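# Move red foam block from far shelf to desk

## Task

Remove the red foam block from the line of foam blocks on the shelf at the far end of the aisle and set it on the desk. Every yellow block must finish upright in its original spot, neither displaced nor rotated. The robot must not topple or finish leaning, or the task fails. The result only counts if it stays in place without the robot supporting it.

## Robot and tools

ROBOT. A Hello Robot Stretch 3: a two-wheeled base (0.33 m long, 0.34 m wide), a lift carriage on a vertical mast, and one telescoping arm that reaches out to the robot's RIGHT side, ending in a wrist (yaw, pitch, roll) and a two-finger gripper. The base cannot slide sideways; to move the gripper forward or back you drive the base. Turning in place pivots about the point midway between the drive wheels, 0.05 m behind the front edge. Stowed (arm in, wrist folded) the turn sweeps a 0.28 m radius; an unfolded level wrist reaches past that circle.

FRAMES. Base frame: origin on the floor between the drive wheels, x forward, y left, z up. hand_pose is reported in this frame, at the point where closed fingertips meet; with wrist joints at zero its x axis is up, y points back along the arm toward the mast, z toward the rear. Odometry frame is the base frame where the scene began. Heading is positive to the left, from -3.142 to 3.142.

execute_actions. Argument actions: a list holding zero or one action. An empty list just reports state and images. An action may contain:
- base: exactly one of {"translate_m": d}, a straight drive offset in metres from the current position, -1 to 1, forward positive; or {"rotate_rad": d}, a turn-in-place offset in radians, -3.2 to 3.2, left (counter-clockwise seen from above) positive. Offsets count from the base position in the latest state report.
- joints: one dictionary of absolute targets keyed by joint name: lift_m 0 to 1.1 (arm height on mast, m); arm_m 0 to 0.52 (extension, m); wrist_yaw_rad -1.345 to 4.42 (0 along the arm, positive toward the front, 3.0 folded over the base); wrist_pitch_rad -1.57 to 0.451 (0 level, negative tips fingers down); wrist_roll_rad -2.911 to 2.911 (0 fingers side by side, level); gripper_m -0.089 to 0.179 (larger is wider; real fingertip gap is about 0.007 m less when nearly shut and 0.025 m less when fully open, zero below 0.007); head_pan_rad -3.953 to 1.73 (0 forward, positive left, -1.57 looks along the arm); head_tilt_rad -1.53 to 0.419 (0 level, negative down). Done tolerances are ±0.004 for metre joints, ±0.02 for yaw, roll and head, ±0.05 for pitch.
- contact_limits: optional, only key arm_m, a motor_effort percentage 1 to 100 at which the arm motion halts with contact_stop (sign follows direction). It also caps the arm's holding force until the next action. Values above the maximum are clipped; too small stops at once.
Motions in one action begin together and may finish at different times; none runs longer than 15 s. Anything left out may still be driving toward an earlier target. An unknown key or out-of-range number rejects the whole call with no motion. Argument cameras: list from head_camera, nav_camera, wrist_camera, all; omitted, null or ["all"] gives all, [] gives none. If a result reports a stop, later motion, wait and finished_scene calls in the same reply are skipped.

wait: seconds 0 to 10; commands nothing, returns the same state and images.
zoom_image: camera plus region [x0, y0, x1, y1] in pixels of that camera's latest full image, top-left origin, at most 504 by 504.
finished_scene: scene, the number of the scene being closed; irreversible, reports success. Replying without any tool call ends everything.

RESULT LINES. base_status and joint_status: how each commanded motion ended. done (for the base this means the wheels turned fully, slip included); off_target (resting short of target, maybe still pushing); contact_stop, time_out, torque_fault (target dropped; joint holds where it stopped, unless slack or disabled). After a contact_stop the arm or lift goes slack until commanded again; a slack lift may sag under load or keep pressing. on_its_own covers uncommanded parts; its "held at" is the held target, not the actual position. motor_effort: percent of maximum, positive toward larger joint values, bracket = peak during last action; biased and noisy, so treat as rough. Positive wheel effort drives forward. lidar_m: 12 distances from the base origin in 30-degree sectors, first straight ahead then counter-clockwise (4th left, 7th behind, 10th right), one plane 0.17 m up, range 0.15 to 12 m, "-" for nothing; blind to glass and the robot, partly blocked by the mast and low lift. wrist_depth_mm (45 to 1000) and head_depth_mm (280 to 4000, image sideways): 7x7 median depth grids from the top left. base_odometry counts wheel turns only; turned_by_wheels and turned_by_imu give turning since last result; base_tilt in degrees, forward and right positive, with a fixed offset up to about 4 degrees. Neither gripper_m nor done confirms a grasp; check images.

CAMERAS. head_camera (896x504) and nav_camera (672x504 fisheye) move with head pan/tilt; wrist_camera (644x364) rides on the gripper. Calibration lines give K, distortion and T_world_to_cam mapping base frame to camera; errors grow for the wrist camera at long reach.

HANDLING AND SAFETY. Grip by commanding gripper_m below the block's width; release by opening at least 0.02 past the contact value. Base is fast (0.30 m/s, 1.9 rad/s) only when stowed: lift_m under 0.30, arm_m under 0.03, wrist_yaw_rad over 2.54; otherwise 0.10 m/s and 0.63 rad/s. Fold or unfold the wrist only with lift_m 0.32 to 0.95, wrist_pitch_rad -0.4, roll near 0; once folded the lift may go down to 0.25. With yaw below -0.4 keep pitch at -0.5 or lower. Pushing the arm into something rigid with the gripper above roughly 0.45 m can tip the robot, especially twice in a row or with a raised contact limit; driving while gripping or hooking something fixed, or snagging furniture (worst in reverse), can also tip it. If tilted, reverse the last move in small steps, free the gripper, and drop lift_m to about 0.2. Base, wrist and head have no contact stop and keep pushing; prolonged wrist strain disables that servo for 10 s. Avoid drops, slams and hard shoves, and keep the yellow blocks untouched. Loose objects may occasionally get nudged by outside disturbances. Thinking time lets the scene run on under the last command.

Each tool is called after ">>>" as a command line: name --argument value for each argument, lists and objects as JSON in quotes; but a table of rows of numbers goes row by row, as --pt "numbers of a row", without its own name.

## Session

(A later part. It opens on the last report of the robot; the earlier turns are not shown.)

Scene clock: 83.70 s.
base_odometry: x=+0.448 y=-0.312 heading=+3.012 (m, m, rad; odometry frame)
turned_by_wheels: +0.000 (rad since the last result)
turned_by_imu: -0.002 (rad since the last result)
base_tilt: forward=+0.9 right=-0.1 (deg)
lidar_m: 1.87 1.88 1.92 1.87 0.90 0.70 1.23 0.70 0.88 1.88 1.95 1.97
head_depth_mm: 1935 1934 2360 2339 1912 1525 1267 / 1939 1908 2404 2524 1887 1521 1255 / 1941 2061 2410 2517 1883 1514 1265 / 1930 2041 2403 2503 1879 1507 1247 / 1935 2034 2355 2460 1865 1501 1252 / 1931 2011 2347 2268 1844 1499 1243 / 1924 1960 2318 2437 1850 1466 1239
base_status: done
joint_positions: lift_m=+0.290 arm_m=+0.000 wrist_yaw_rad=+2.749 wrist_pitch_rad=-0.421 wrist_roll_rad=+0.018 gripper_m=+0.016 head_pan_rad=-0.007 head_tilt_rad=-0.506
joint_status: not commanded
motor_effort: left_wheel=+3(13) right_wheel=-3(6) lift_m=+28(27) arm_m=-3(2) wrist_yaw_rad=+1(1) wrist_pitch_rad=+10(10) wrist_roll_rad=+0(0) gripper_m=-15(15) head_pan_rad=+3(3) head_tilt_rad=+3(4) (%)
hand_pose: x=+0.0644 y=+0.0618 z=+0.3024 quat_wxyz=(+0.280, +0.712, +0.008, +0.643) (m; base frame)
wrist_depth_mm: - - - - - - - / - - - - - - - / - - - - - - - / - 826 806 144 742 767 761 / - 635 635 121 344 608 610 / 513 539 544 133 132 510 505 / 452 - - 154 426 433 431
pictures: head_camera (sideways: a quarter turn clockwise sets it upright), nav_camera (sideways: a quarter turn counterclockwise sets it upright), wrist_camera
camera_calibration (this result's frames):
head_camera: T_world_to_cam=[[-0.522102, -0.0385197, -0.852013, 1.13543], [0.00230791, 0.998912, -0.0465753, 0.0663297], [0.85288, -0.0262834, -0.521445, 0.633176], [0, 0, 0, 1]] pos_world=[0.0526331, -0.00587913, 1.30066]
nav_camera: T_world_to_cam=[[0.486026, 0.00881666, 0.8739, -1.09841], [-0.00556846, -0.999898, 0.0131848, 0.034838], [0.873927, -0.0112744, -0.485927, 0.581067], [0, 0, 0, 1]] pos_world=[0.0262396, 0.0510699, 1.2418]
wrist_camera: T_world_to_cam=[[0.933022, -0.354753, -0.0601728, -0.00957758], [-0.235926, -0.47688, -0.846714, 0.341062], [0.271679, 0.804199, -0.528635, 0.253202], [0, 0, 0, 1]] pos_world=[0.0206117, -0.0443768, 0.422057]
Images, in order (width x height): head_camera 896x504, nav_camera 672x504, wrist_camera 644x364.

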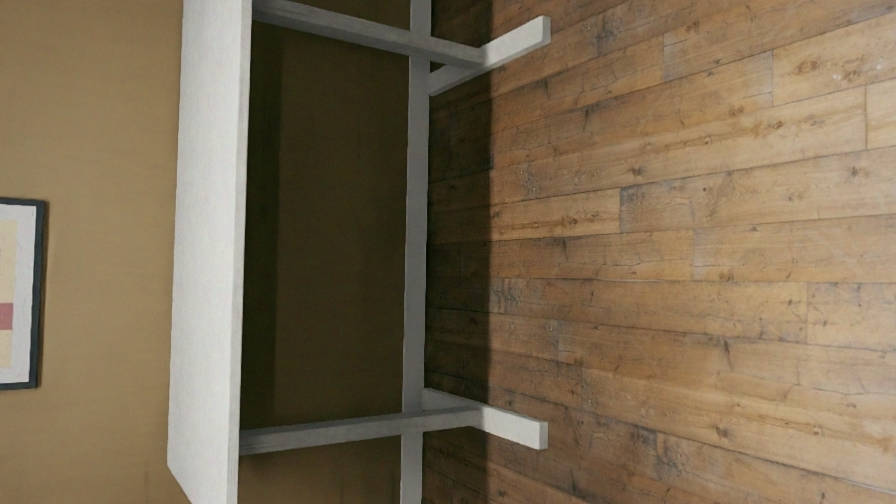

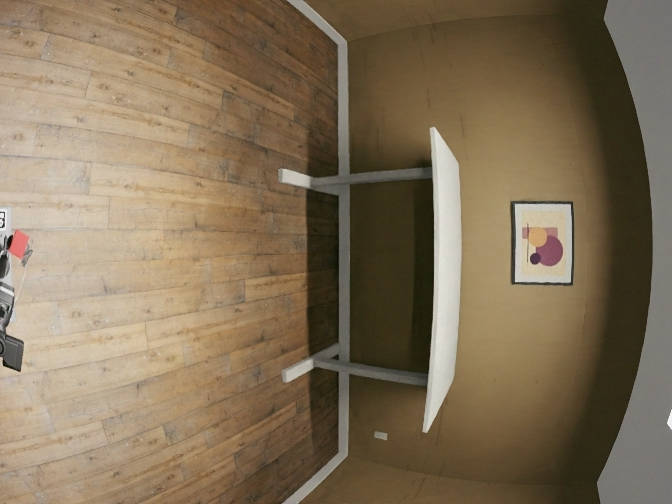

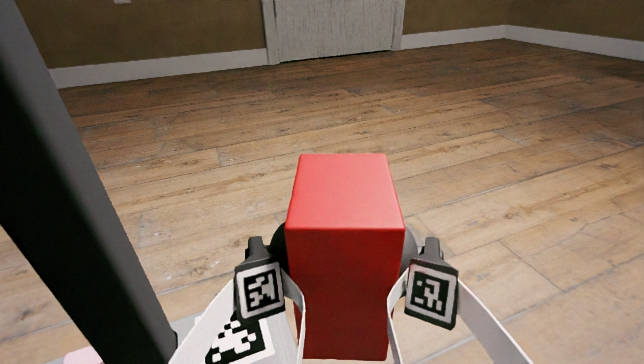

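>>> execute_actions --actions '[{"base":{"translate_m":1.0}}]' --cameras '[]'

>>> execute_actions --actions '[{"base":{"rotate_rad":1.57},"joints":{"lift_m":0.9,"head_pan_rad":-1.57}}]' --cameras '[]'

>>> execute_actions --actions '[{"joints":{"wrist_yaw_rad":0}}]' --cameras '[]'

>>> execute_actions --actions '[{"joints":{"lift_m":1.07}}]'

Scene clock: 98.43 s.
base_odometry: x=-0.543 y=-0.183 heading=+3.012 (m, m, rad; odometry frame)
turned_by_wheels: +0.000 (rad since the last result)
turned_by_imu: -0.002 (rad since the last result)
base_tilt: forward=+1.0 right=-0.1 (deg)
lidar_m: 1.26 0.93 1.78 1.86 1.92 1.69 1.66 1.69 1.94 1.87 1.80 1.11
head_depth_mm: 1058 1172 1002 674 1714 1538 1275 / 1054 1161 996 670 1704 1530 1270 / 1051 1168 982 664 1681 1500 1269 / 1050 1157 967 661 1679 1508 1252 / 1048 1161 958 654 1675 1490 1251 / 1050 1155 943 649 1675 1491 1244 / 1042 1150 934 641 1644 1481 1243
base_status: done
joint_positions: lift_m=+0.290 arm_m=+0.000 wrist_yaw_rad=+2.749 wrist_pitch_rad=-0.421 wrist_roll_rad=+0.018 gripper_m=+0.016 head_pan_rad=-0.007 head_tilt_rad=-0.506
joint_status: not commanded
motor_effort: left_wheel=+2(14) right_wheel=-3(6) lift_m=+28(28) arm_m=-2(2) wrist_yaw_rad=+1(1) wrist_pitch_rad=+10(11) wrist_roll_rad=-1(0) gripper_m=-15(14) head_pan_rad=+3(3) head_tilt_rad=+3(3) (%)
hand_pose: x=+0.0644 y=+0.0618 z=+0.3024 quat_wxyz=(+0.280, +0.712, +0.008, +0.643) (m; base frame)
wrist_depth_mm: - - - - - - 949 / - - - - - - - / - - - - - 952 923 / - 816 795 144 751 774 752 / - 647 636 121 345 618 610 / 522 537 537 133 132 509 503 / 455 - - 154 429 435 432
pictures: none
No camera images: the call's "cameras" was empty. Leave "cameras" out to get every camera's image.

Scene clock: 104.80 s.
base_odometry: x=-0.543 y=-0.183 heading=-1.701 (m, m, rad; odometry frame)
turned_by_wheels: +1.570 (rad since the last result)
turned_by_imu: +1.568 (rad since the last result)
base_tilt: forward=+0.9 right=-0.2 (deg)
lidar_m: 1.85 1.91 1.68 1.66 1.69 1.93 1.87 1.78 1.11 1.26 0.93 1.79
head_depth_mm: 1054 1168 998 673 1685 1588 - / 1059 1164 985 668 1690 1610 - / 1054 1163 972 665 1671 1522 - / 1054 1165 964 658 1686 1544 - / 1049 1157 953 652 1676 1545 - / 1051 1166 951 650 1675 1488 1276 / 1054 1161 935 642 1654 1416 1246
base_status: done
joint_positions: lift_m=+0.900 arm_m=+0.000 wrist_yaw_rad=+2.749 wrist_pitch_rad=-0.421 wrist_roll_rad=+0.018 gripper_m=+0.016 head_pan_rad=-1.563 head_tilt_rad=-0.506
joint_status: all done
motor_effort: left_wheel=-3(11) right_wheel=+2(8) lift_m=+42(44) arm_m=-2(2) wrist_yaw_rad=+1(1) wrist_pitch_rad=+10(10) wrist_roll_rad=+0(0) gripper_m=-15(15) head_pan_rad=-3(36) head_tilt_rad=+4(3) (%)
hand_pose: x=+0.0644 y=+0.0618 z=+0.9118 quat_wxyz=(+0.280, +0.712, +0.008, +0.643) (m; base frame)
wrist_depth_mm: - - - - - - - / - - - - - - - / - - - - - - - / - - - 144 - - - / - - - 120 - - - / - - - 133 132 - - / - - - 158 - - -
pictures: none
No camera images: the call's "cameras" was empty. Leave "cameras" out to get every camera's image.

Scene clock: 107.17 s.
base_odometry: x=-0.543 y=-0.183 heading=-1.701 (m, m, rad; odometry frame)
turned_by_wheels: +0.000 (rad since the last result)
turned_by_imu: +0.000 (rad since the last result)
base_tilt: forward=+0.8 right=-0.1 (deg)
lidar_m: 1.86 1.92 1.68 1.65 1.69 1.94 1.87 1.78 1.11 1.26 0.93 1.79
head_depth_mm: 1052 1163 1002 674 1694 1591 - / 1056 1166 987 668 1700 1612 - / 1058 1167 975 663 1647 1554 - / 1048 1160 966 658 1607 - - / 1055 1167 955 652 1694 1498 1254 / 1051 1156 942 648 1676 1498 1240 / 1052 1158 932 645 1643 1407 1239
base_status: not commanded
joint_positions: lift_m=+0.900 arm_m=+0.000 wrist_yaw_rad=+0.002 wrist_pitch_rad=-0.421 wrist_roll_rad=+0.018 gripper_m=+0.016 head_pan_rad=-1.563 head_tilt_rad=-0.506
joint_status: all done
motor_effort: left_wheel=-3(3) right_wheel=+3(2) lift_m=+42(43) arm_m=-2(2) wrist_yaw_rad=-1(0) wrist_pitch_rad=+11(10) wrist_roll_rad=-1(0) gripper_m=-15(15) head_pan_rad=-3(3) head_tilt_rad=+3(4) (%)
hand_pose: x=-0.0211 y=-0.3693 z=+0.9118 quat_wxyz=(+0.686, +0.147, -0.697, -0.149) (m; base frame)
wrist_depth_mm: 929 714 664 620 589 548 521 / 322 311 302 293 283 274 268 / 250 248 249 246 246 - - / - - - 144 - - - / - - - 120 - - - / - - - 133 131 - 957 / - - - 159 - - -
pictures: none
No camera images: the call's "cameras" was empty. Leave "cameras" out to get every camera's image.

Scene clock: 109.53 s.
base_odometry: x=-0.543 y=-0.183 heading=-1.701 (m, m, rad; odometry frame)
turned_by_wheels: +0.000 (rad since the last result)
turned_by_imu: +0.000 (rad since the last result)
base_tilt: forward=+0.9 right=-0.3 (deg)
lidar_m: 1.86 1.91 1.69 1.66 1.69 1.94 1.87 1.78 1.11 1.26 0.93 1.79
head_depth_mm: 1051 1145 - - - - 1247 / 1050 1148 - - - - 1204 / 1057 1156 - - - - 1206 / 1056 1163 1107 - - - 1224 / 1052 1161 954 651 1689 1490 1244 / 1052 1161 942 649 1681 1496 1246 / 1058 1168 934 645 1663 1422 1235
base_status: not commanded
joint_positions: lift_m=+1.070 arm_m=+0.000 wrist_yaw_rad=+0.001 wrist_pitch_rad=-0.421 wrist_roll_rad=+0.018 gripper_m=+0.016 head_pan_rad=-1.563 head_tilt_rad=-0.506
joint_status: all done
motor_effort: left_wheel=-3(3) right_wheel=+2(3) lift_m=+42(42) arm_m=-2(2) wrist_yaw_rad=+0(1) wrist_pitch_rad=+11(11) wrist_roll_rad=-1(0) gripper_m=-15(15) head_pan_rad=-2(2) head_tilt_rad=+3(4) (%)
hand_pose: x=-0.0212 y=-0.3693 z=+1.0818 quat_wxyz=(+0.686, +0.147, -0.697, -0.149) (m; base frame)
wrist_depth_mm: 955 955 914 932 947 927 931 / - - 983 977 929 910 883 / 667 645 632 625 615 593 591 / 485 475 471 144 435 450 443 / 381 375 375 120 229 360 355 / - 912 343 133 132 - 896 / - - - 158 - - -
pictures: head_camera (sideways: a quarter turn clockwise sets it upright), nav_camera (sideways: a quarter turn counterclockwise sets it upright), wrist_camera
camera_calibration (this result's frames):
head_camera: T_world_to_cam=[[-0.0462362, 0.52143, -0.852041, 1.13256], [0.998837, 0.0124622, -0.0465755, 0.0602512], [-0.0136676, -0.853203, -0.521399, 0.638403], [0, 0, 0, 1]] pos_world=[0.000909683, -0.046615, 1.30066]
nav_camera: T_world_to_cam=[[0.0160029, -0.485795, 0.873926, -1.09558], [-0.999871, -0.00921836, 0.0131848, 0.0409031], [0.00165103, -0.874024, -0.48588, 0.586327], [0, 0, 0, 1]] pos_world=[0.0574622, -0.0193853, 1.2418]
wrist_camera: T_world_to_cam=[[-0.997725, -0.0303869, -0.0601756, 0.043137], [0.0348984, 0.530903, -0.846714, 1.15317], [0.0576764, -0.846888, -0.528635, 0.420933], [0, 0, 0, 1]] pos_world=[-0.0214829, -0.254429, 1.20152]
Images, in order (width x height): head_camera 896x504, nav_camera 672x504, wrist_camera 644x364.

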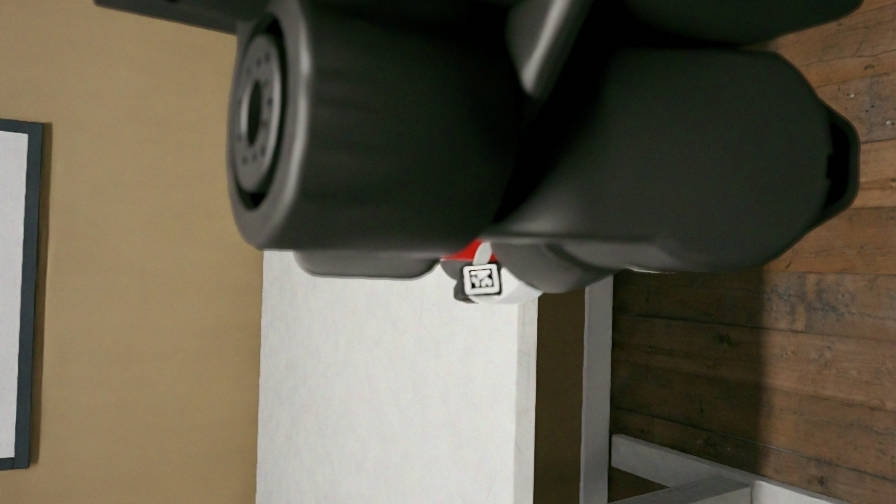

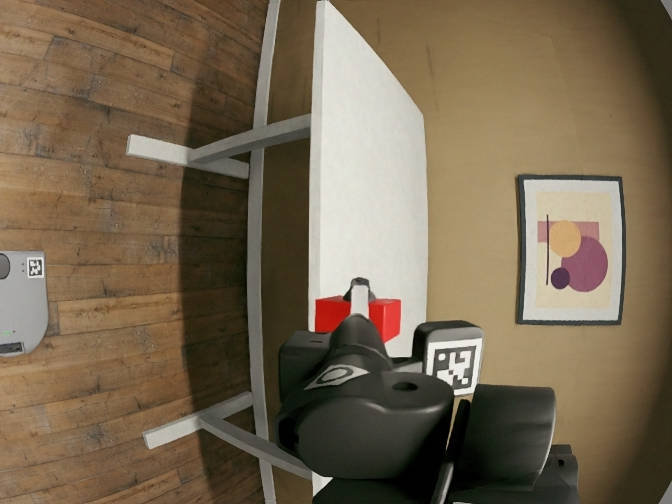

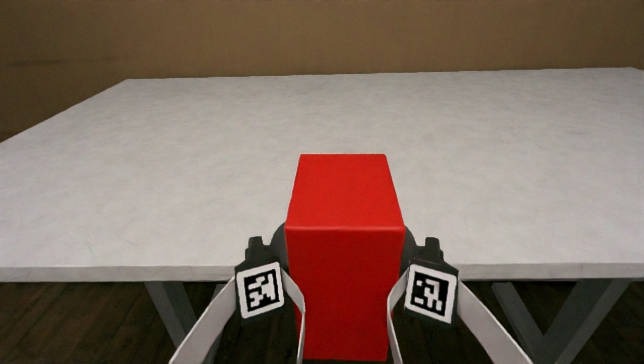

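>>> execute_actions --actions '[{"joints":{"arm_m":0.29,"lift_m":1.03}}]' --cameras '[]'

>>> execute_actions --actions '[{"joints":{"lift_m":0.99}}]' --cameras '[]'

Scene clock: 118.07 s.
base_odometry: x=-0.543 y=-0.183 heading=-1.701 (m, m, rad; odometry frame)
turned_by_wheels: +0.000 (rad since the last result)
turned_by_imu: -0.001 (rad since the last result)
base_tilt: forward=+0.9 right=-0.1 (deg)
lidar_m: 1.86 1.92 1.68 1.65 1.69 1.94 1.87 1.78 1.11 1.26 0.93 1.80
head_depth_mm: 1056 1121 871 675 1691 1524 1265 / 1051 1135 925 665 1671 1522 1264 / 1056 1113 - 662 1695 1496 1265 / 1053 1140 995 658 1688 1515 1249 / 1059 1162 956 653 1676 1490 1250 / 1052 1160 941 646 1679 1493 1246 / 1052 1163 934 643 1659 1419 1246
base_status: not commanded
joint_positions: lift_m=+1.030 arm_m=+0.290 wrist_yaw_rad=+0.000 wrist_pitch_rad=-0.421 wrist_roll_rad=+0.018 gripper_m=+0.016 head_pan_rad=-1.563 head_tilt_rad=-0.506
joint_status: all done
motor_effort: left_wheel=-3(3) right_wheel=+3(3) lift_m=+27(33) arm_m=+4(4) wrist_yaw_rad=+0(0) wrist_pitch_rad=+10(10) wrist_roll_rad=+0(1) gripper_m=-14(15) head_pan_rad=-3(3) head_tilt_rad=+3(4) (%)
hand_pose: x=-0.0214 y=-0.6588 z=+1.0424 quat_wxyz=(+0.686, +0.147, -0.697, -0.149) (m; base frame)
wrist_depth_mm: 681 677 673 659 659 664 656 / 733 716 722 703 708 709 696 / 554 541 533 518 514 499 492 / 407 398 393 144 363 373 368 / 318 313 313 121 201 300 297 / 261 259 264 133 132 250 247 / 223 221 219 159 210 213 211
pictures: none
No camera images: the call's "cameras" was empty. Leave "cameras" out to get every camera's image.

Scene clock: 119.27 s.
base_odometry: x=-0.543 y=-0.183 heading=-1.701 (m, m, rad; odometry frame)
turned_by_wheels: +0.000 (rad since the last result)
turned_by_imu: +0.000 (rad since the last result)
base_tilt: forward=+1.0 right=-0.2 (deg)
lidar_m: 1.86 1.91 1.69 1.65 1.69 1.94 1.87 1.78 1.11 1.26 0.93 1.79
head_depth_mm: 1058 1162 - 615 1711 1521 1265 / 1060 1145 - 649 1686 1513 1267 / 1058 1145 - 631 1691 1507 1254 / 1053 1168 957 627 1695 1505 1249 / 1060 1161 953 652 1682 1502 1239 / 1053 1163 944 648 1686 1486 1247 / 1054 1166 937 644 1651 1409 1235
base_status: not commanded
joint_positions: lift_m=+0.990 arm_m=+0.290 wrist_yaw_rad=+0.000 wrist_pitch_rad=-0.418 wrist_roll_rad=+0.018 gripper_m=+0.016 head_pan_rad=-1.563 head_tilt_rad=-0.506
joint_status: all done
motor_effort: left_wheel=-3(3) right_wheel=+2(2) lift_m=+26(28) arm_m=+4(4) wrist_yaw_rad=+0(0) wrist_pitch_rad=+9(10) wrist_roll_rad=-1(0) gripper_m=-15(15) head_pan_rad=-3(2) head_tilt_rad=+3(2) (%)
hand_pose: x=-0.0214 y=-0.6590 z=+1.0029 quat_wxyz=(+0.686, +0.146, -0.697, -0.148) (m; base frame)
wrist_depth_mm: 678 672 672 671 660 656 645 / 705 690 670 651 624 611 585 / 446 436 427 420 410 403 398 / 325 321 316 144 293 303 300 / 257 254 252 121 174 242 239 / 211 210 216 132 132 202 200 / 180 178 176 157 169 172 172
pictures: none
No camera images: the call's "cameras" was empty. Leave "cameras" out to get every camera's image.

Touching down.

>>> execute_actions --actions '[{"joints":{"gripper_m":0.09}}]' --cameras '[]'

>>> execute_actions --actions '[{"joints":{"arm_m":0.21}}]' --cameras '["wrist_camera"]'

Scene clock: 124.73 s.
base_odometry: x=-0.543 y=-0.183 heading=-1.701 (m, m, rad; odometry frame)
turned_by_wheels: +0.000 (rad since the last result)
turned_by_imu: -0.001 (rad since the last result)
base_tilt: forward=+0.9 right=-0.4 (deg)
lidar_m: 1.86 1.92 1.69 1.65 1.69 1.94 1.87 1.78 1.11 1.26 0.93 1.79
head_depth_mm: 1054 1167 - 616 1689 1519 1273 / 1047 1150 - 653 1688 1516 1260 / 1055 1154 - 633 1680 1505 1256 / 1052 1161 959 625 1684 1507 1250 / 1057 1161 957 653 1693 1500 1245 / 1056 1160 943 646 1689 1487 1238 / 1046 1164 929 644 1648 1407 1235
base_status: not commanded
joint_positions: lift_m=+0.990 arm_m=+0.290 wrist_yaw_rad=+0.000 wrist_pitch_rad=-0.414 wrist_roll_rad=+0.018 gripper_m=+0.090 head_pan_rad=-1.563 head_tilt_rad=-0.506
joint_status: all done
motor_effort: left_wheel=-3(3) right_wheel=+2(3) lift_m=+26(27) arm_m=+4(4) wrist_yaw_rad=+0(0) wrist_pitch_rad=+7(9) wrist_roll_rad=+0(0) gripper_m=+0(81) head_pan_rad=-2(2) head_tilt_rad=+3(3) (%)
hand_pose: x=-0.0214 y=-0.6596 z=+1.0038 quat_wxyz=(+0.686, +0.144, -0.698, -0.147) (m; base frame)
wrist_depth_mm: 669 667 679 675 668 668 659 / 709 701 686 660 626 620 594 / 453 441 435 424 417 405 399 / 330 321 320 146 295 303 302 / 257 256 263 124 125 245 242 / 213 211 - 137 192 208 201 / 181 179 178 162 171 169 172
pictures: none
No camera images: the call's "cameras" was empty. Leave "cameras" out to get every camera's image.

Scene clock: 126.53 s.
base_odometry: x=-0.543 y=-0.183 heading=-1.701 (m, m, rad; odometry frame)
turned_by_wheels: +0.000 (rad since the last result)
turned_by_imu: +0.000 (rad since the last result)
base_tilt: forward=+0.8 right=-0.1 (deg)
lidar_m: 1.85 1.92 1.69 1.66 1.69 1.93 1.87 1.78 1.11 1.26 0.93 1.78
head_depth_mm: 1052 1167 - 655 1678 1521 1264 / 1056 1160 - - 1687 1517 1266 / 1059 1160 - - 1684 1521 1248 / 1057 1164 1116 627 1690 1503 1249 / 1058 1166 955 652 1679 1494 1252 / 1059 1163 942 648 1690 1507 1245 / 1057 1160 934 644 1656 1422 1240
base_status: not commanded
joint_positions: lift_m=+0.990 arm_m=+0.210 wrist_yaw_rad=+0.000 wrist_pitch_rad=-0.414 wrist_roll_rad=+0.018 gripper_m=+0.090 head_pan_rad=-1.563 head_tilt_rad=-0.506
joint_status: all done
motor_effort: left_wheel=-3(3) right_wheel=+2(3) lift_m=+27(26) arm_m=-2(4) wrist_yaw_rad=+1(0) wrist_pitch_rad=+7(7) wrist_roll_rad=+0(0) gripper_m=+0(0) head_pan_rad=-2(3) head_tilt_rad=+2(3) (%)
hand_pose: x=-0.0214 y=-0.5801 z=+1.0038 quat_wxyz=(+0.686, +0.144, -0.698, -0.147) (m; base frame)
wrist_depth_mm: 746 759 746 753 742 733 729 / 759 701 666 658 632 622 602 / 451 446 444 210 414 410 405 / 328 323 320 207 309 306 300 / 258 255 264 230 248 246 243 / 213 211 - 207 206 209 201 / 182 180 178 177 175 170 173
pictures: wrist_camera
camera_calibration (this result's frames):
wrist_camera: T_world_to_cam=[[-0.997755, -0.0297596, -0.059988, 0.0319849], [0.0354396, 0.525415, -0.850107, 1.19931], [0.0568175, -0.850325, -0.523181, 0.193674], [0, 0, 0, 1]] pos_world=[-0.0215938, -0.464496, 1.12278]
Images, in order (width x height): wrist_camera 644x364.

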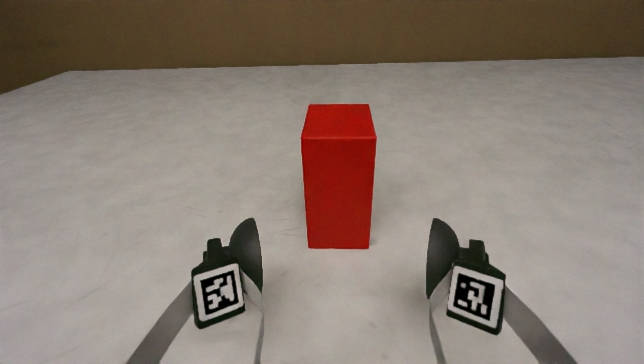

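>>> finished_scene --scene 2

The scene is finished: the task was done.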